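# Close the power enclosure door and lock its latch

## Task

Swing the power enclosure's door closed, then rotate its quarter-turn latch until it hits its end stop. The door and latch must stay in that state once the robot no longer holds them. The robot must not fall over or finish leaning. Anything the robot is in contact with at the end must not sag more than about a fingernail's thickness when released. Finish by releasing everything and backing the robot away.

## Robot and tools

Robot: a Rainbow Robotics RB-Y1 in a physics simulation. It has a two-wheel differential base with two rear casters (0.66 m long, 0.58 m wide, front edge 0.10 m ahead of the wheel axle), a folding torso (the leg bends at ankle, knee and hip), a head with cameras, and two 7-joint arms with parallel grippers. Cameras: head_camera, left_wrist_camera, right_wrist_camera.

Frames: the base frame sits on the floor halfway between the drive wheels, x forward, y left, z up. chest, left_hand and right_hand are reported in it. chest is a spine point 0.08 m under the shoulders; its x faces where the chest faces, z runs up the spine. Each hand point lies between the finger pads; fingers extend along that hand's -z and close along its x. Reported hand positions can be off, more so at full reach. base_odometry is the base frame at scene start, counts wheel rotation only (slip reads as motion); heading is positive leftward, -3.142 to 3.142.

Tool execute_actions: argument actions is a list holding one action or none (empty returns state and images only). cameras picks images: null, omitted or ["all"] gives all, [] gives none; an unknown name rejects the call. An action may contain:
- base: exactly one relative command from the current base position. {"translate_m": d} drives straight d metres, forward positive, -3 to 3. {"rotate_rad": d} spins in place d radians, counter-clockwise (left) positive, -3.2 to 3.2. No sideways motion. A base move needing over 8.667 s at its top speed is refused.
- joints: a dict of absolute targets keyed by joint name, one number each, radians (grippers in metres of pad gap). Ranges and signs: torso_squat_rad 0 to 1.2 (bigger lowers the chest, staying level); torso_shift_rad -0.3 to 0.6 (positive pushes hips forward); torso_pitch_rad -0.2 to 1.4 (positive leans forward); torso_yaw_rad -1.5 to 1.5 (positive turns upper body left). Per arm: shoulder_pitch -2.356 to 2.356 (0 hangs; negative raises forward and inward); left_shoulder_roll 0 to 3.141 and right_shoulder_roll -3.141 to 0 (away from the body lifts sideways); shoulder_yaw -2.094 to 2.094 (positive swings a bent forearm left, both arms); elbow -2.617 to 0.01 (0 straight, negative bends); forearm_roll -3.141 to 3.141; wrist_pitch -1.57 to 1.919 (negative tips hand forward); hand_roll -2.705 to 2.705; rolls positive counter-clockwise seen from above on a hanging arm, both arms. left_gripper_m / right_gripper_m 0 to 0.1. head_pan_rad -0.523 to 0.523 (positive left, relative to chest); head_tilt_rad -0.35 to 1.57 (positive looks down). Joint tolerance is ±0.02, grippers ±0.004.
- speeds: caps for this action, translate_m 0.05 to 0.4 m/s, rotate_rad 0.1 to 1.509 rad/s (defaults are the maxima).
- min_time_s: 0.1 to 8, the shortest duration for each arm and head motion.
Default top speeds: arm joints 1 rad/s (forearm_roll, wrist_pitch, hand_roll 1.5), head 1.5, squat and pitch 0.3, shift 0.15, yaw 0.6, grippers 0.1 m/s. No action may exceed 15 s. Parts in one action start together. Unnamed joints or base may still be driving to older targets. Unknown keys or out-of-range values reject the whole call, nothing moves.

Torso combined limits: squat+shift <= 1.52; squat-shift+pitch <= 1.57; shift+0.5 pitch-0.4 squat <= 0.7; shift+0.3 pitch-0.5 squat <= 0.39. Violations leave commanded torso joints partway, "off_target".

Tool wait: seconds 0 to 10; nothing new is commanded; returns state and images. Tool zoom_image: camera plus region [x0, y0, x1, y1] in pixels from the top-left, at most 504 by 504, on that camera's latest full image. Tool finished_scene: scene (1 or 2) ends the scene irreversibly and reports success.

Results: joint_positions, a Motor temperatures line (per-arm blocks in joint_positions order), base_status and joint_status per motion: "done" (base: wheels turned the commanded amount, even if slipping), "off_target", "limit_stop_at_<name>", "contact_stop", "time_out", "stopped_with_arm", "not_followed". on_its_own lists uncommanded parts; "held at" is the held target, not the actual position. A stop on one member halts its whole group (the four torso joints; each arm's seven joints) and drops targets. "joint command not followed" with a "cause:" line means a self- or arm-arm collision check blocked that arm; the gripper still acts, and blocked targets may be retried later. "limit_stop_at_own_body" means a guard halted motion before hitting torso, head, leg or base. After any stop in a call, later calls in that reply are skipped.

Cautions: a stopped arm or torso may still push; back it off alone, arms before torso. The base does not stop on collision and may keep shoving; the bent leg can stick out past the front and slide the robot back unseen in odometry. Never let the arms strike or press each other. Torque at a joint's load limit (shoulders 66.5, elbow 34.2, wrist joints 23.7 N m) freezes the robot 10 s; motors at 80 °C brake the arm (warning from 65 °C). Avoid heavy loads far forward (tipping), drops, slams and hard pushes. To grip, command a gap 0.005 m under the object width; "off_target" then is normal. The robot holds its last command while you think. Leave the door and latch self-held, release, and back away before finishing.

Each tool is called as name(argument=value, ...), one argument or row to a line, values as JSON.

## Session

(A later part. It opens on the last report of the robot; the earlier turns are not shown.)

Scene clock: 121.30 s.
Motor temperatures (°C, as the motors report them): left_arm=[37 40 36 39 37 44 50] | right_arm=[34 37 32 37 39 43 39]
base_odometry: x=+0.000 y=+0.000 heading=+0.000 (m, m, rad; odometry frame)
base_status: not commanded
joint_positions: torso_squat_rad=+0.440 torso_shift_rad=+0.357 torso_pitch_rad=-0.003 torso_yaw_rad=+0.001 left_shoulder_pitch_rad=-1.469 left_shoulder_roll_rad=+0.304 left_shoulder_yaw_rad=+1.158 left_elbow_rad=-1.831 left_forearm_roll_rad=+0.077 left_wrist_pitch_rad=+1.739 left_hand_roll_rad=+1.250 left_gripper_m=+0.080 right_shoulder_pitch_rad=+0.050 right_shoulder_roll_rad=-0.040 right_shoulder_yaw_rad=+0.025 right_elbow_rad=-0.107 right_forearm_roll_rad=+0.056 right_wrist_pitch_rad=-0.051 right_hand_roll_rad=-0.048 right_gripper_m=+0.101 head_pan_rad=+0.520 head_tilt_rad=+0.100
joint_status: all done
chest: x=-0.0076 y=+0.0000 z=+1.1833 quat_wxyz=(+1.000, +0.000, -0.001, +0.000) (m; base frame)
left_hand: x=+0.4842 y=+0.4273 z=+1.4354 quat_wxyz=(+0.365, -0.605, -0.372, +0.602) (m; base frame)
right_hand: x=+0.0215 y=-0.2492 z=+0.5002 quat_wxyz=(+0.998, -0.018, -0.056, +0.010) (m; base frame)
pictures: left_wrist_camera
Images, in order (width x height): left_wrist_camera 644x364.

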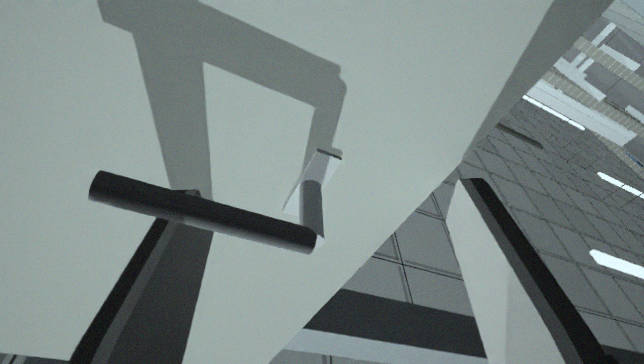

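execute_actions(
  actions=[
    {"joints":{"left_hand_roll_rad":1.17},"min_time_s":3},
  ],
  cameras=["left_wrist_camera"],
)

Scene clock: 126.53 s.
Motor temperatures (°C, as the motors report them): left_arm=[37 40 36 39 37 44 50] | right_arm=[34 37 32 37 39 43 39]
base_odometry: x=+0.000 y=+0.000 heading=+0.000 (m, m, rad; odometry frame)
base_status: not commanded
joint_positions: torso_squat_rad=+0.440 torso_shift_rad=+0.357 torso_pitch_rad=-0.003 torso_yaw_rad=+0.001 left_shoulder_pitch_rad=-1.469 left_shoulder_roll_rad=+0.304 left_shoulder_yaw_rad=+1.158 left_elbow_rad=-1.831 left_forearm_roll_rad=+0.077 left_wrist_pitch_rad=+1.739 left_hand_roll_rad=+1.170 left_gripper_m=+0.080 right_shoulder_pitch_rad=+0.050 right_shoulder_roll_rad=-0.040 right_shoulder_yaw_rad=+0.025 right_elbow_rad=-0.107 right_forearm_roll_rad=+0.056 right_wrist_pitch_rad=-0.051 right_hand_roll_rad=-0.048 right_gripper_m=+0.101 head_pan_rad=+0.520 head_tilt_rad=+0.100
joint_status: all done
chest: x=-0.0077 y=+0.0000 z=+1.1833 quat_wxyz=(+1.000, +0.000, -0.001, +0.000) (m; base frame)
left_hand: x=+0.4842 y=+0.4271 z=+1.4355 quat_wxyz=(+0.389, -0.590, -0.396, +0.587) (m; base frame)
right_hand: x=+0.0215 y=-0.2492 z=+0.5002 quat_wxyz=(+0.998, -0.018, -0.056, +0.010) (m; base frame)
pictures: left_wrist_camera
Images, in order (width x height): left_wrist_camera 644x364.

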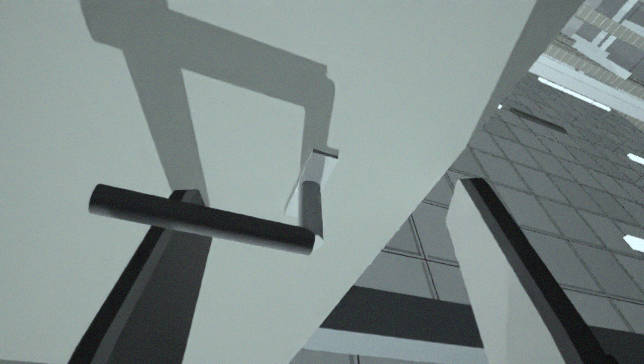

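execute_actions(
  actions=[
    {"joints":{"left_hand_roll_rad":1.09},"min_time_s":3},
  ],
  cameras=["left_wrist_camera"],
)

Scene clock: 130.77 s.
Motor temperatures (°C, as the motors report them): left_arm=[37 40 36 39 37 44 50] | right_arm=[34 37 32 37 39 43 39]
base_odometry: x=+0.000 y=+0.000 heading=+0.000 (m, m, rad; odometry frame)
base_status: not commanded
joint_positions: torso_squat_rad=+0.440 torso_shift_rad=+0.357 torso_pitch_rad=-0.003 torso_yaw_rad=+0.001 left_shoulder_pitch_rad=-1.469 left_shoulder_roll_rad=+0.304 left_shoulder_yaw_rad=+1.158 left_elbow_rad=-1.831 left_forearm_roll_rad=+0.077 left_wrist_pitch_rad=+1.739 left_hand_roll_rad=+1.090 left_gripper_m=+0.080 right_shoulder_pitch_rad=+0.050 right_shoulder_roll_rad=-0.040 right_shoulder_yaw_rad=+0.025 right_elbow_rad=-0.107 right_forearm_roll_rad=+0.056 right_wrist_pitch_rad=-0.051 right_hand_roll_rad=-0.048 right_gripper_m=+0.101 head_pan_rad=+0.520 head_tilt_rad=+0.100
joint_status: all done
chest: x=-0.0077 y=+0.0000 z=+1.1833 quat_wxyz=(+1.000, +0.000, -0.001, +0.000) (m; base frame)
left_hand: x=+0.4841 y=+0.4270 z=+1.4356 quat_wxyz=(+0.412, -0.573, -0.419, +0.570) (m; base frame)
right_hand: x=+0.0215 y=-0.2492 z=+0.5002 quat_wxyz=(+0.998, -0.018, -0.056, +0.010) (m; base frame)
pictures: left_wrist_camera
Images, in order (width x height): left_wrist_camera 644x364.

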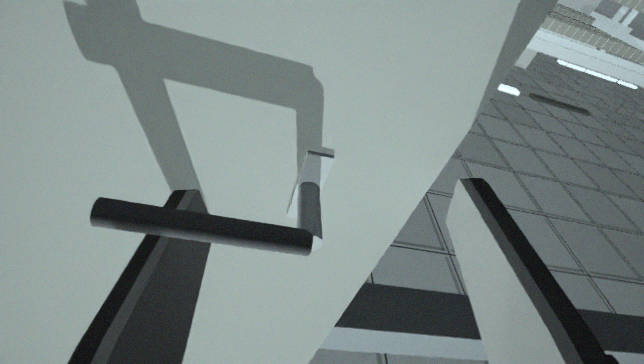

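execute_actions(
  actions=[
    {"joints":{"left_hand_roll_rad":1.00},"min_time_s":3},
  ],
  cameras=["left_wrist_camera"],
)

Scene clock: 136.17 s.
Motor temperatures (°C, as the motors report them): left_arm=[37 40 36 39 37 44 50] | right_arm=[34 37 32 37 39 43 39]
base_odometry: x=+0.000 y=+0.000 heading=+0.000 (m, m, rad; odometry frame)
base_status: not commanded
joint_positions: torso_squat_rad=+0.440 torso_shift_rad=+0.357 torso_pitch_rad=-0.003 torso_yaw_rad=+0.001 left_shoulder_pitch_rad=-1.469 left_shoulder_roll_rad=+0.304 left_shoulder_yaw_rad=+1.157 left_elbow_rad=-1.831 left_forearm_roll_rad=+0.078 left_wrist_pitch_rad=+1.739 left_hand_roll_rad=+1.000 left_gripper_m=+0.080 right_shoulder_pitch_rad=+0.050 right_shoulder_roll_rad=-0.040 right_shoulder_yaw_rad=+0.025 right_elbow_rad=-0.107 right_forearm_roll_rad=+0.056 right_wrist_pitch_rad=-0.051 right_hand_roll_rad=-0.048 right_gripper_m=+0.101 head_pan_rad=+0.520 head_tilt_rad=+0.100
joint_status: all done
chest: x=-0.0077 y=-0.0001 z=+1.1833 quat_wxyz=(+1.000, +0.000, -0.001, +0.000) (m; base frame)
left_hand: x=+0.4841 y=+0.4268 z=+1.4359 quat_wxyz=(+0.437, -0.554, -0.445, +0.551) (m; base frame)
right_hand: x=+0.0215 y=-0.2492 z=+0.5002 quat_wxyz=(+0.998, -0.018, -0.056, +0.010) (m; base frame)
pictures: left_wrist_camera
Images, in order (width x height): left_wrist_camera 644x364.

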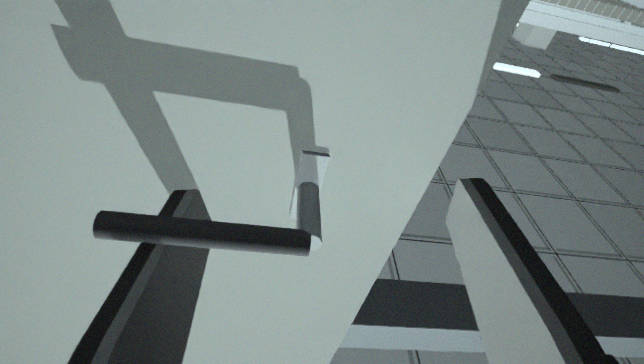

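execute_actions(
  actions=[
    {"joints":{"left_hand_roll_rad":0.92},"min_time_s":3},
  ],
  cameras=["left_wrist_camera"],
)

Scene clock: 140.53 s.
Motor temperatures (°C, as the motors report them): left_arm=[37 40 36 39 37 44 50] | right_arm=[34 37 32 37 39 43 39]
base_odometry: x=+0.000 y=+0.000 heading=+0.000 (m, m, rad; odometry frame)
base_status: not commanded
joint_positions: torso_squat_rad=+0.440 torso_shift_rad=+0.357 torso_pitch_rad=-0.003 torso_yaw_rad=+0.001 left_shoulder_pitch_rad=-1.471 left_shoulder_roll_rad=+0.304 left_shoulder_yaw_rad=+1.157 left_elbow_rad=-1.831 left_forearm_roll_rad=+0.078 left_wrist_pitch_rad=+1.738 left_hand_roll_rad=+0.921 left_gripper_m=+0.080 right_shoulder_pitch_rad=+0.050 right_shoulder_roll_rad=-0.040 right_shoulder_yaw_rad=+0.025 right_elbow_rad=-0.107 right_forearm_roll_rad=+0.056 right_wrist_pitch_rad=-0.051 right_hand_roll_rad=-0.048 right_gripper_m=+0.101 head_pan_rad=+0.520 head_tilt_rad=+0.100
joint_status: all done
chest: x=-0.0077 y=-0.0002 z=+1.1833 quat_wxyz=(+1.000, +0.000, -0.001, +0.000) (m; base frame)
left_hand: x=+0.4839 y=+0.4264 z=+1.4372 quat_wxyz=(+0.459, -0.536, -0.468, +0.532) (m; base frame)
right_hand: x=+0.0215 y=-0.2492 z=+0.5001 quat_wxyz=(+0.998, -0.018, -0.056, +0.010) (m; base frame)
pictures: left_wrist_camera
Images, in order (width x height): left_wrist_camera 644x364.

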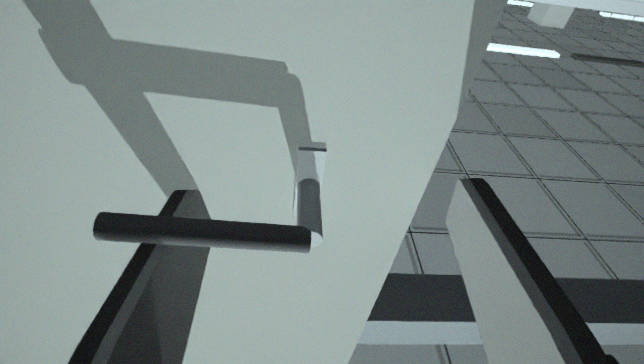

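execute_actions(
  actions=[
    {"joints":{"left_hand_roll_rad":0.84},"min_time_s":3},
  ],
  cameras=["left_wrist_camera"],
)

Scene clock: 145.27 s.
Motor temperatures (°C, as the motors report them): left_arm=[37 40 36 39 37 44 50] | right_arm=[34 37 32 37 39 43 39]
base_odometry: x=+0.000 y=+0.000 heading=+0.000 (m, m, rad; odometry frame)
base_status: not commanded
joint_positions: torso_squat_rad=+0.440 torso_shift_rad=+0.357 torso_pitch_rad=-0.003 torso_yaw_rad=+0.001 left_shoulder_pitch_rad=-1.471 left_shoulder_roll_rad=+0.304 left_shoulder_yaw_rad=+1.156 left_elbow_rad=-1.831 left_forearm_roll_rad=+0.078 left_wrist_pitch_rad=+1.738 left_hand_roll_rad=+0.841 left_gripper_m=+0.080 right_shoulder_pitch_rad=+0.050 right_shoulder_roll_rad=-0.040 right_shoulder_yaw_rad=+0.025 right_elbow_rad=-0.107 right_forearm_roll_rad=+0.056 right_wrist_pitch_rad=-0.051 right_hand_roll_rad=-0.048 right_gripper_m=+0.101 head_pan_rad=+0.520 head_tilt_rad=+0.100
joint_status: all done
chest: x=-0.0077 y=-0.0003 z=+1.1833 quat_wxyz=(+1.000, +0.000, -0.001, +0.000) (m; base frame)
left_hand: x=+0.4839 y=+0.4261 z=+1.4375 quat_wxyz=(+0.480, -0.517, -0.489, +0.513) (m; base frame)
right_hand: x=+0.0215 y=-0.2491 z=+0.5001 quat_wxyz=(+0.998, -0.018, -0.056, +0.010) (m; base frame)
pictures: left_wrist_camera
Images, in order (width x height): left_wrist_camera 644x364.

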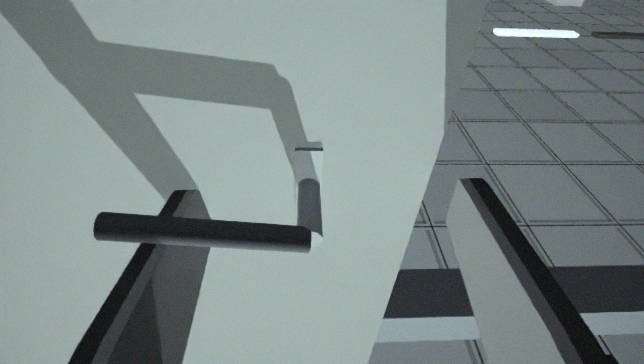

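Lever is moving with low load. Continue.

execute_actions(
  actions=[
    {"joints":{"left_hand_roll_rad":0.75},"min_time_s":3},
  ],
  cameras=["left_wrist_camera"],
)

Scene clock: 149.57 s.
Motor temperatures (°C, as the motors report them): left_arm=[37 40 36 40 37 45 50] | right_arm=[34 37 32 37 39 43 39]
base_odometry: x=+0.000 y=+0.000 heading=+0.000 (m, m, rad; odometry frame)
base_status: not commanded
joint_positions: torso_squat_rad=+0.440 torso_shift_rad=+0.357 torso_pitch_rad=-0.003 torso_yaw_rad=+0.000 left_shoulder_pitch_rad=-1.472 left_shoulder_roll_rad=+0.304 left_shoulder_yaw_rad=+1.156 left_elbow_rad=-1.831 left_forearm_roll_rad=+0.078 left_wrist_pitch_rad=+1.738 left_hand_roll_rad=+0.751 left_gripper_m=+0.080 right_shoulder_pitch_rad=+0.050 right_shoulder_roll_rad=-0.040 right_shoulder_yaw_rad=+0.025 right_elbow_rad=-0.107 right_forearm_roll_rad=+0.056 right_wrist_pitch_rad=-0.051 right_hand_roll_rad=-0.048 right_gripper_m=+0.101 head_pan_rad=+0.520 head_tilt_rad=+0.100
joint_status: all done
chest: x=-0.0077 y=-0.0003 z=+1.1833 quat_wxyz=(+1.000, +0.000, -0.001, +0.000) (m; base frame)
left_hand: x=+0.4839 y=+0.4257 z=+1.4377 quat_wxyz=(+0.503, -0.495, -0.512, +0.491) (m; base frame)
right_hand: x=+0.0215 y=-0.2491 z=+0.5000 quat_wxyz=(+0.998, -0.018, -0.056, +0.010) (m; base frame)
pictures: left_wrist_camera
Images, in order (width x height): left_wrist_camera 644x364.

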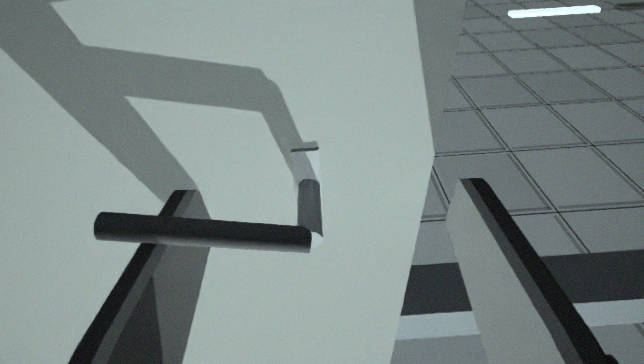

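execute_actions(
  actions=[
    {"joints":{"left_hand_roll_rad":0.65},"min_time_s":3},
  ],
  cameras=["left_wrist_camera"],
)

Scene clock: 154.07 s.
Motor temperatures (°C, as the motors report them): left_arm=[37 40 36 40 38 45 50] | right_arm=[34 37 32 37 39 43 39]
base_odometry: x=+0.000 y=+0.000 heading=+0.000 (m, m, rad; odometry frame)
base_status: not commanded
joint_positions: torso_squat_rad=+0.440 torso_shift_rad=+0.357 torso_pitch_rad=-0.003 torso_yaw_rad=+0.000 left_shoulder_pitch_rad=-1.472 left_shoulder_roll_rad=+0.303 left_shoulder_yaw_rad=+1.156 left_elbow_rad=-1.831 left_forearm_roll_rad=+0.078 left_wrist_pitch_rad=+1.739 left_hand_roll_rad=+0.651 left_gripper_m=+0.080 right_shoulder_pitch_rad=+0.050 right_shoulder_roll_rad=-0.040 right_shoulder_yaw_rad=+0.025 right_elbow_rad=-0.107 right_forearm_roll_rad=+0.056 right_wrist_pitch_rad=-0.051 right_hand_roll_rad=-0.048 right_gripper_m=+0.101 head_pan_rad=+0.520 head_tilt_rad=+0.100
joint_status: all done
chest: x=-0.0077 y=-0.0004 z=+1.1833 quat_wxyz=(+1.000, +0.000, -0.001, +0.000) (m; base frame)
left_hand: x=+0.4840 y=+0.4253 z=+1.4378 quat_wxyz=(+0.527, -0.469, -0.536, +0.465) (m; base frame)
right_hand: x=+0.0215 y=-0.2491 z=+0.5000 quat_wxyz=(+0.998, -0.018, -0.056, +0.010) (m; base frame)
pictures: left_wrist_camera
Images, in order (width x height): left_wrist_camera 644x364.

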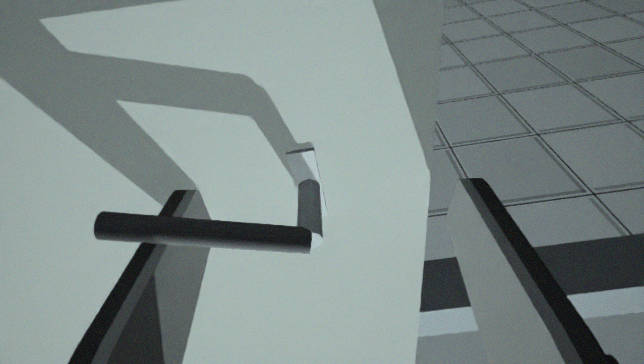

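execute_actions(
  actions=[
    {"joints":{"left_hand_roll_rad":0.50},"min_time_s":4},
  ],
  cameras=["left_wrist_camera"],
)

Scene clock: 159.27 s.
Motor temperatures (°C, as the motors report them): left_arm=[36 40 36 40 38 45 50] | right_arm=[34 37 32 37 39 43 39]
base_odometry: x=+0.000 y=+0.000 heading=+0.000 (m, m, rad; odometry frame)
base_status: not commanded
joint_positions: torso_squat_rad=+0.440 torso_shift_rad=+0.357 torso_pitch_rad=-0.003 torso_yaw_rad=+0.000 left_shoulder_pitch_rad=-1.472 left_shoulder_roll_rad=+0.303 left_shoulder_yaw_rad=+1.156 left_elbow_rad=-1.831 left_forearm_roll_rad=+0.079 left_wrist_pitch_rad=+1.739 left_hand_roll_rad=+0.501 left_gripper_m=+0.080 right_shoulder_pitch_rad=+0.050 right_shoulder_roll_rad=-0.040 right_shoulder_yaw_rad=+0.025 right_elbow_rad=-0.107 right_forearm_roll_rad=+0.056 right_wrist_pitch_rad=-0.051 right_hand_roll_rad=-0.048 right_gripper_m=+0.101 head_pan_rad=+0.520 head_tilt_rad=+0.100
joint_status: all done
chest: x=-0.0078 y=-0.0006 z=+1.1833 quat_wxyz=(+1.000, +0.001, -0.001, +0.000) (m; base frame)
left_hand: x=+0.4841 y=+0.4245 z=+1.4382 quat_wxyz=(+0.560, -0.428, -0.569, +0.423) (m; base frame)
right_hand: x=+0.0215 y=-0.2491 z=+0.5000 quat_wxyz=(+0.998, -0.018, -0.056, +0.010) (m; base frame)
pictures: left_wrist_camera
Images, in order (width x height): left_wrist_camera 644x364.

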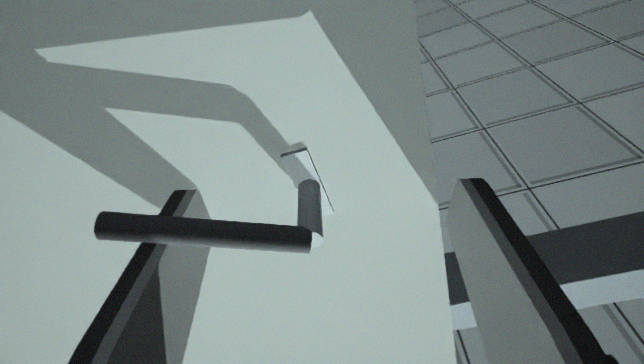

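execute_actions(
  actions=[
    {"joints":{"left_hand_roll_rad":0.30},"min_time_s":4},
  ],
  cameras=["left_wrist_camera"],
)

Scene clock: 165.70 s.
Motor temperatures (°C, as the motors report them): left_arm=[36 40 36 40 39 45 50] | right_arm=[34 37 32 37 39 43 39]
base_odometry: x=+0.000 y=+0.000 heading=+0.000 (m, m, rad; odometry frame)
base_status: not commanded
joint_positions: torso_squat_rad=+0.440 torso_shift_rad=+0.357 torso_pitch_rad=-0.003 torso_yaw_rad=+0.000 left_shoulder_pitch_rad=-1.473 left_shoulder_roll_rad=+0.302 left_shoulder_yaw_rad=+1.155 left_elbow_rad=-1.831 left_forearm_roll_rad=+0.079 left_wrist_pitch_rad=+1.739 left_hand_roll_rad=+0.301 left_gripper_m=+0.080 right_shoulder_pitch_rad=+0.050 right_shoulder_roll_rad=-0.040 right_shoulder_yaw_rad=+0.025 right_elbow_rad=-0.107 right_forearm_roll_rad=+0.056 right_wrist_pitch_rad=-0.051 right_hand_roll_rad=-0.048 right_gripper_m=+0.101 head_pan_rad=+0.520 head_tilt_rad=+0.100
joint_status: all done
chest: x=-0.0079 y=-0.0008 z=+1.1833 quat_wxyz=(+1.000, +0.001, -0.002, +0.000) (m; base frame)
left_hand: x=+0.4842 y=+0.4235 z=+1.4384 quat_wxyz=(+0.600, -0.369, -0.609, +0.365) (m; base frame)
right_hand: x=+0.0215 y=-0.2491 z=+0.4999 quat_wxyz=(+0.998, -0.018, -0.056, +0.010) (m; base frame)
pictures: left_wrist_camera
Images, in order (width x height): left_wrist_camera 644x364.

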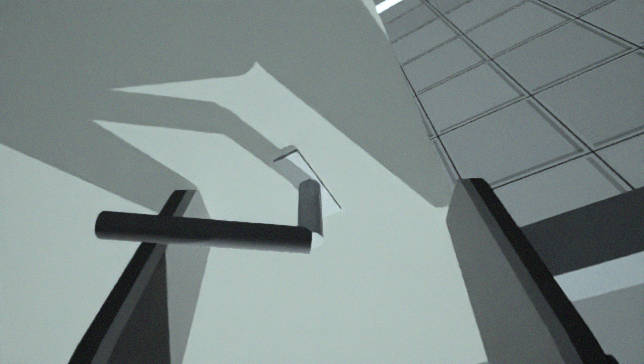

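execute_actions(
  actions=[
    {"joints":{"left_hand_roll_rad":0.05},"min_time_s":5},
  ],
  cameras=["left_wrist_camera"],
)

Scene clock: 171.93 s.
Motor temperatures (°C, as the motors report them): left_arm=[36 40 36 40 40 44 50] | right_arm=[34 37 32 37 39 43 39]
base_odometry: x=+0.000 y=+0.000 heading=+0.000 (m, m, rad; odometry frame)
base_status: not commanded
joint_positions: torso_squat_rad=+0.440 torso_shift_rad=+0.356 torso_pitch_rad=-0.003 torso_yaw_rad=+0.000 left_shoulder_pitch_rad=-1.473 left_shoulder_roll_rad=+0.301 left_shoulder_yaw_rad=+1.155 left_elbow_rad=-1.830 left_forearm_roll_rad=+0.079 left_wrist_pitch_rad=+1.740 left_hand_roll_rad=+0.051 left_gripper_m=+0.080 right_shoulder_pitch_rad=+0.050 right_shoulder_roll_rad=-0.040 right_shoulder_yaw_rad=+0.025 right_elbow_rad=-0.107 right_forearm_roll_rad=+0.056 right_wrist_pitch_rad=-0.051 right_hand_roll_rad=-0.048 right_gripper_m=+0.101 head_pan_rad=+0.520 head_tilt_rad=+0.100
joint_status: all done
chest: x=-0.0080 y=-0.0010 z=+1.1833 quat_wxyz=(+1.000, +0.001, -0.002, +0.000) (m; base frame)
left_hand: x=+0.4845 y=+0.4223 z=+1.4384 quat_wxyz=(+0.642, -0.291, -0.649, +0.286) (m; base frame)
right_hand: x=+0.0215 y=-0.2491 z=+0.4998 quat_wxyz=(+0.998, -0.017, -0.056, +0.010) (m; base frame)
pictures: left_wrist_camera
Images, in order (width x height): left_wrist_camera 644x364.

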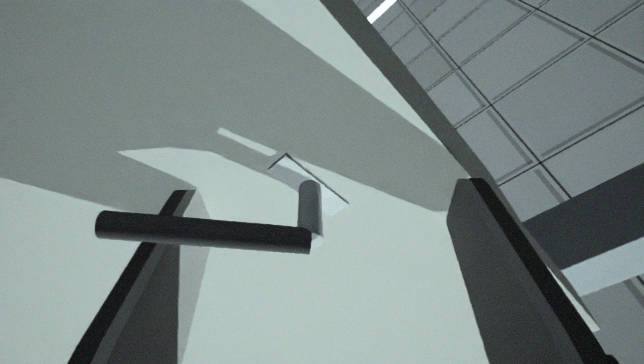

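execute_actions(
  actions=[
    {"joints":{"left_hand_roll_rad":-0.20},"min_time_s":5},
  ],
  cameras=["left_wrist_camera"],
)

Scene clock: 178.00 s.
Motor temperatures (°C, as the motors report them): left_arm=[36 40 36 40 40 45 50] | right_arm=[34 37 32 37 39 43 39]
base_odometry: x=+0.000 y=+0.000 heading=+0.000 (m, m, rad; odometry frame)
base_status: not commanded
joint_positions: torso_squat_rad=+0.440 torso_shift_rad=+0.356 torso_pitch_rad=-0.003 torso_yaw_rad=+0.000 left_shoulder_pitch_rad=-1.473 left_shoulder_roll_rad=+0.300 left_shoulder_yaw_rad=+1.155 left_elbow_rad=-1.830 left_forearm_roll_rad=+0.079 left_wrist_pitch_rad=+1.741 left_hand_roll_rad=-0.199 left_gripper_m=+0.080 right_shoulder_pitch_rad=+0.050 right_shoulder_roll_rad=-0.040 right_shoulder_yaw_rad=+0.025 right_elbow_rad=-0.107 right_forearm_roll_rad=+0.056 right_wrist_pitch_rad=-0.051 right_hand_roll_rad=-0.048 right_gripper_m=+0.101 head_pan_rad=+0.520 head_tilt_rad=+0.100
joint_status: all done
chest: x=-0.0081 y=-0.0011 z=+1.1833 quat_wxyz=(+1.000, +0.001, -0.002, +0.000) (m; base frame)
left_hand: x=+0.4849 y=+0.4214 z=+1.4380 quat_wxyz=(+0.673, -0.208, -0.680, +0.203) (m; base frame)
right_hand: x=+0.0214 y=-0.2491 z=+0.4998 quat_wxyz=(+0.998, -0.017, -0.056, +0.010) (m; base frame)
pictures: left_wrist_camera
Images, in order (width x height): left_wrist_camera 644x364.

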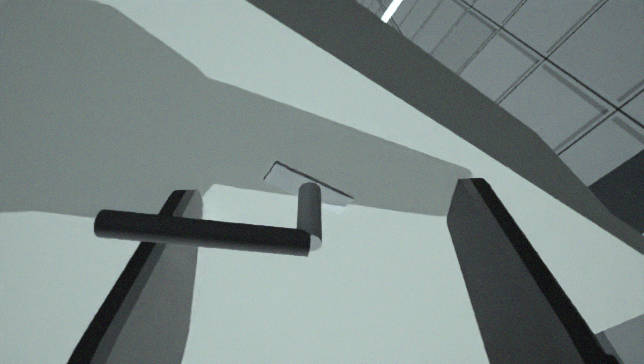

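execute_actions(
  actions=[
    {"joints":{"left_hand_roll_rad":-0.40},"min_time_s":4},
  ],
  cameras=["left_wrist_camera"],
)

Scene clock: 183.23 s.
Motor temperatures (°C, as the motors report them): left_arm=[36 40 36 40 41 45 50] | right_arm=[34 37 32 37 39 43 39]
base_odometry: x=+0.000 y=+0.000 heading=+0.000 (m, m, rad; odometry frame)
base_status: not commanded
joint_positions: torso_squat_rad=+0.440 torso_shift_rad=+0.356 torso_pitch_rad=-0.003 torso_yaw_rad=+0.000 left_shoulder_pitch_rad=-1.472 left_shoulder_roll_rad=+0.299 left_shoulder_yaw_rad=+1.155 left_elbow_rad=-1.829 left_forearm_roll_rad=+0.079 left_wrist_pitch_rad=+1.742 left_hand_roll_rad=-0.399 left_gripper_m=+0.080 right_shoulder_pitch_rad=+0.050 right_shoulder_roll_rad=-0.040 right_shoulder_yaw_rad=+0.025 right_elbow_rad=-0.107 right_forearm_roll_rad=+0.056 right_wrist_pitch_rad=-0.051 right_hand_roll_rad=-0.048 right_gripper_m=+0.101 head_pan_rad=+0.520 head_tilt_rad=+0.100
joint_status: all done
chest: x=-0.0081 y=-0.0012 z=+1.1833 quat_wxyz=(+1.000, +0.001, -0.002, +0.000) (m; base frame)
left_hand: x=+0.4852 y=+0.4211 z=+1.4374 quat_wxyz=(+0.691, -0.139, -0.697, +0.135) (m; base frame)
right_hand: x=+0.0214 y=-0.2491 z=+0.4998 quat_wxyz=(+0.998, -0.017, -0.056, +0.010) (m; base frame)
pictures: left_wrist_camera
Images, in order (width x height): left_wrist_camera 644x364.

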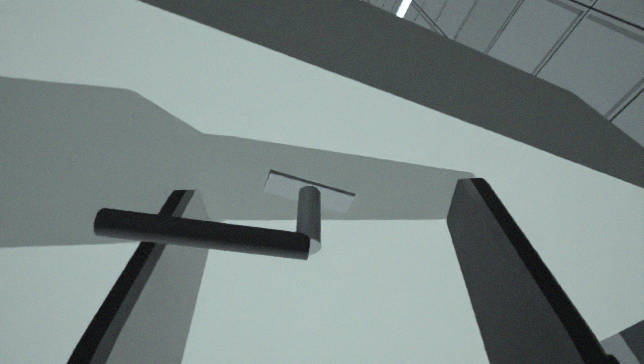

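execute_actions(
  actions=[
    {"joints":{"left_hand_roll_rad":-0.50},"min_time_s":3},
  ],
  cameras=["left_wrist_camera"],
)

Scene clock: 187.47 s.
Motor temperatures (°C, as the motors report them): left_arm=[36 40 36 39 41 46 50] | right_arm=[34 37 32 37 39 43 39]
base_odometry: x=+0.000 y=+0.000 heading=+0.000 (m, m, rad; odometry frame)
base_status: not commanded
joint_positions: torso_squat_rad=+0.440 torso_shift_rad=+0.356 torso_pitch_rad=-0.003 torso_yaw_rad=+0.000 left_shoulder_pitch_rad=-1.471 left_shoulder_roll_rad=+0.299 left_shoulder_yaw_rad=+1.155 left_elbow_rad=-1.829 left_forearm_roll_rad=+0.079 left_wrist_pitch_rad=+1.742 left_hand_roll_rad=-0.499 left_gripper_m=+0.080 right_shoulder_pitch_rad=+0.050 right_shoulder_roll_rad=-0.040 right_shoulder_yaw_rad=+0.025 right_elbow_rad=-0.107 right_forearm_roll_rad=+0.056 right_wrist_pitch_rad=-0.051 right_hand_roll_rad=-0.048 right_gripper_m=+0.101 head_pan_rad=+0.520 head_tilt_rad=+0.100
joint_status: all done
chest: x=-0.0081 y=-0.0012 z=+1.1833 quat_wxyz=(+1.000, +0.001, -0.002, +0.000) (m; base frame)
left_hand: x=+0.4853 y=+0.4210 z=+1.4371 quat_wxyz=(+0.697, -0.104, -0.702, +0.100) (m; base frame)
right_hand: x=+0.0214 y=-0.2491 z=+0.4998 quat_wxyz=(+0.998, -0.017, -0.056, +0.010) (m; base frame)
pictures: left_wrist_camera
Images, in order (width x height): left_wrist_camera 644x364.

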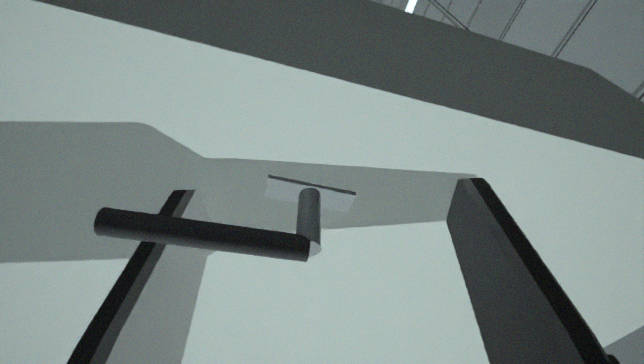

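execute_actions(
  actions=[
    {"joints":{"left_hand_roll_rad":-0.57},"min_time_s":3},
  ],
  cameras=["left_wrist_camera"],
)

Scene clock: 191.67 s.
Motor temperatures (°C, as the motors report them): left_arm=[36 40 36 39 41 47 50] | right_arm=[34 37 32 37 39 43 39]
base_odometry: x=+0.000 y=+0.000 heading=+0.000 (m, m, rad; odometry frame)
base_status: not commanded
joint_positions: torso_squat_rad=+0.440 torso_shift_rad=+0.356 torso_pitch_rad=-0.003 torso_yaw_rad=+0.000 left_shoulder_pitch_rad=-1.471 left_shoulder_roll_rad=+0.298 left_shoulder_yaw_rad=+1.155 left_elbow_rad=-1.829 left_forearm_roll_rad=+0.079 left_wrist_pitch_rad=+1.742 left_hand_roll_rad=-0.569 left_gripper_m=+0.081 right_shoulder_pitch_rad=+0.050 right_shoulder_roll_rad=-0.040 right_shoulder_yaw_rad=+0.025 right_elbow_rad=-0.107 right_forearm_roll_rad=+0.056 right_wrist_pitch_rad=-0.051 right_hand_roll_rad=-0.048 right_gripper_m=+0.101 head_pan_rad=+0.520 head_tilt_rad=+0.100
joint_status: all done
chest: x=-0.0082 y=-0.0013 z=+1.1833 quat_wxyz=(+1.000, +0.001, -0.002, +0.000) (m; base frame)
left_hand: x=+0.4854 y=+0.4207 z=+1.4369 quat_wxyz=(+0.700, -0.080, -0.706, +0.076) (m; base frame)
right_hand: x=+0.0214 y=-0.2491 z=+0.4998 quat_wxyz=(+0.998, -0.017, -0.057, +0.010) (m; base frame)
pictures: left_wrist_camera
Images, in order (width x height): left_wrist_camera 644x364.

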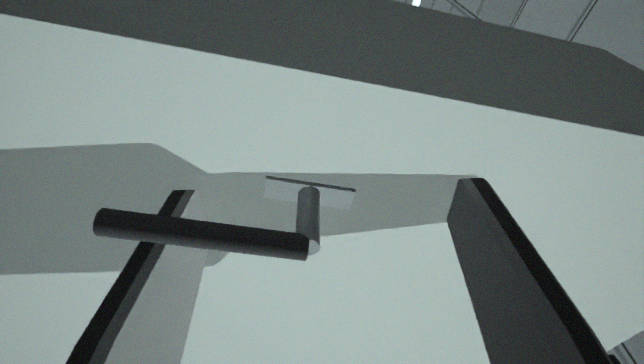

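execute_actions(
  actions=[
    {"joints":{"left_hand_roll_rad":-0.62},"min_time_s":3},
  ],
  cameras=["left_wrist_camera"],
)

Scene clock: 195.53 s.
Motor temperatures (°C, as the motors report them): left_arm=[36 40 36 39 41 48 50] | right_arm=[34 37 32 37 39 43 39]
base_odometry: x=+0.000 y=+0.000 heading=+0.000 (m, m, rad; odometry frame)
base_status: not commanded
joint_positions: torso_squat_rad=+0.440 torso_shift_rad=+0.356 torso_pitch_rad=-0.003 torso_yaw_rad=+0.000 left_shoulder_pitch_rad=-1.476 left_shoulder_roll_rad=+0.294 left_shoulder_yaw_rad=+1.154 left_elbow_rad=-1.833 left_forearm_roll_rad=+0.082 left_wrist_pitch_rad=+1.747 left_hand_roll_rad=-0.602 left_gripper_m=+0.081 right_shoulder_pitch_rad=+0.051 right_shoulder_roll_rad=-0.040 right_shoulder_yaw_rad=+0.025 right_elbow_rad=-0.107 right_forearm_roll_rad=+0.056 right_wrist_pitch_rad=-0.051 right_hand_roll_rad=-0.048 right_gripper_m=+0.101 head_pan_rad=+0.520 head_tilt_rad=+0.100
joint_status: left_hand_roll_rad contact_stop (moved -0.033 of -0.051)
chest: x=-0.0081 y=-0.0009 z=+1.1833 quat_wxyz=(+1.000, +0.001, -0.002, +0.000) (m; base frame)
left_hand: x=+0.4852 y=+0.4175 z=+1.4385 quat_wxyz=(+0.700, -0.071, -0.708, +0.061) (m; base frame)
right_hand: x=+0.0214 y=-0.2492 z=+0.4999 quat_wxyz=(+0.998, -0.018, -0.056, +0.010) (m; base frame)
pictures: left_wrist_camera
Images, in order (width x height): left_wrist_camera 644x364.

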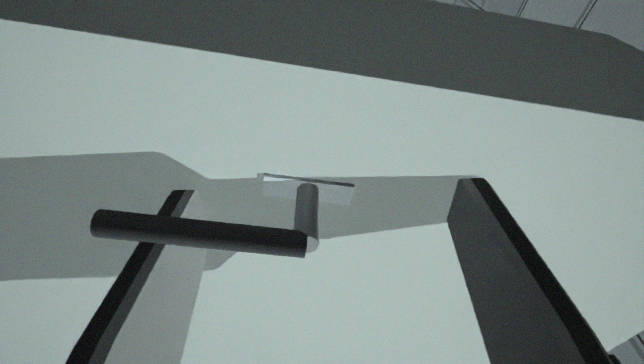

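Stop reached. Back off the roll, then retract.

execute_actions(
  actions=[
    {"joints":{"left_hand_roll_rad":-0.35},"min_time_s":2},
  ],
  cameras=["left_wrist_camera"],
)

execute_actions(
  actions=[
    {"joints":{"torso_shift_rad":0.2}},
  ],
  cameras=["left_wrist_camera","head_camera"],
)

Scene clock: 199.60 s.
Motor temperatures (°C, as the motors report them): left_arm=[36 40 36 39 40 48 50] | right_arm=[34 37 32 37 39 43 39]
base_odometry: x=+0.000 y=+0.000 heading=+0.000 (m, m, rad; odometry frame)
base_status: not commanded
joint_positions: torso_squat_rad=+0.440 torso_shift_rad=+0.357 torso_pitch_rad=-0.002 torso_yaw_rad=+0.001 left_shoulder_pitch_rad=-1.473 left_shoulder_roll_rad=+0.298 left_shoulder_yaw_rad=+1.155 left_elbow_rad=-1.833 left_forearm_roll_rad=+0.080 left_wrist_pitch_rad=+1.745 left_hand_roll_rad=-0.350 left_gripper_m=+0.080 right_shoulder_pitch_rad=+0.051 right_shoulder_roll_rad=-0.040 right_shoulder_yaw_rad=+0.025 right_elbow_rad=-0.107 right_forearm_roll_rad=+0.056 right_wrist_pitch_rad=-0.051 right_hand_roll_rad=-0.048 right_gripper_m=+0.101 head_pan_rad=+0.520 head_tilt_rad=+0.100
joint_status: all done
chest: x=-0.0075 y=+0.0002 z=+1.1833 quat_wxyz=(+1.000, +0.000, -0.001, +0.000) (m; base frame)
left_hand: x=+0.4849 y=+0.4227 z=+1.4365 quat_wxyz=(+0.687, -0.157, -0.693, +0.152) (m; base frame)
right_hand: x=+0.0215 y=-0.2493 z=+0.5003 quat_wxyz=(+0.998, -0.018, -0.056, +0.010) (m; base frame)
pictures: left_wrist_camera
Images, in order (width x height): left_wrist_camera 644x364.

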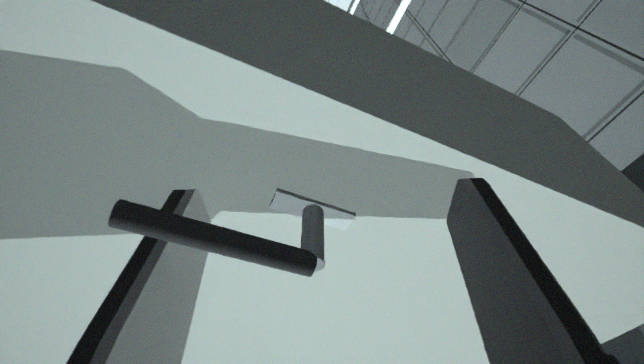

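Scene clock: 201.43 s.
Motor temperatures (°C, as the motors report them): left_arm=[36 40 36 39 40 48 50] | right_arm=[34 37 32 37 39 43 39]
base_odometry: x=+0.000 y=+0.000 heading=+0.000 (m, m, rad; odometry frame)
base_status: not commanded
joint_positions: torso_squat_rad=+0.440 torso_shift_rad=+0.200 torso_pitch_rad=+0.000 torso_yaw_rad=+0.000 left_shoulder_pitch_rad=-1.474 left_shoulder_roll_rad=+0.296 left_shoulder_yaw_rad=+1.154 left_elbow_rad=-1.831 left_forearm_roll_rad=+0.081 left_wrist_pitch_rad=+1.744 left_hand_roll_rad=-0.350 left_gripper_m=+0.080 right_shoulder_pitch_rad=+0.050 right_shoulder_roll_rad=-0.040 right_shoulder_yaw_rad=+0.025 right_elbow_rad=-0.107 right_forearm_roll_rad=+0.056 right_wrist_pitch_rad=-0.051 right_hand_roll_rad=-0.048 right_gripper_m=+0.101 head_pan_rad=+0.520 head_tilt_rad=+0.100
joint_status: all done
chest: x=-0.1023 y=-0.0001 z=+1.2106 quat_wxyz=(+1.000, +0.000, +0.000, +0.000) (m; base frame)
left_hand: x=+0.3920 y=+0.4202 z=+1.4629 quat_wxyz=(+0.688, -0.159, -0.692, +0.151) (m; base frame)
right_hand: x=-0.0749 y=-0.2493 z=+0.5275 quat_wxyz=(+0.998, -0.018, -0.055, +0.010) (m; base frame)
pictures: head_camera, left_wrist_camera
Images, in order (width x height): head_camera 896x504, left_wrist_camera 644x364.

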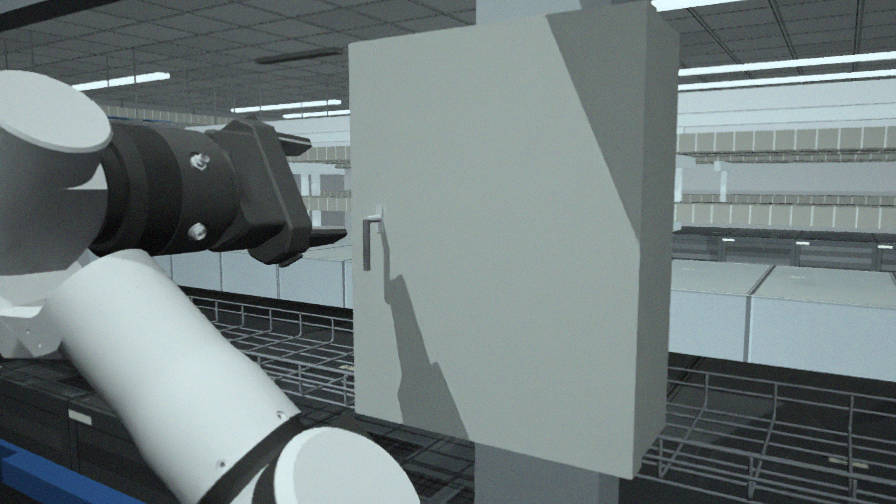

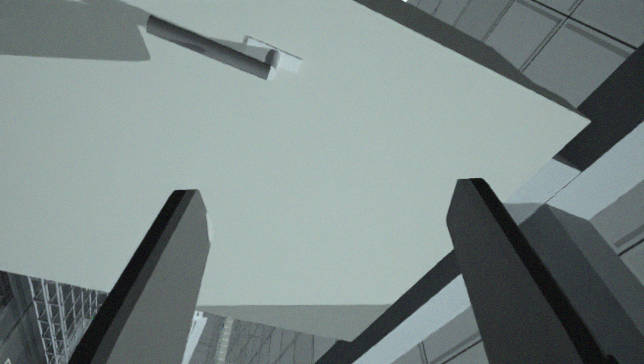

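The lever is vertical (down), door shut, and the hand is clear.

finished_scene(
  scene=2,
)

The scene is finished: the task was done.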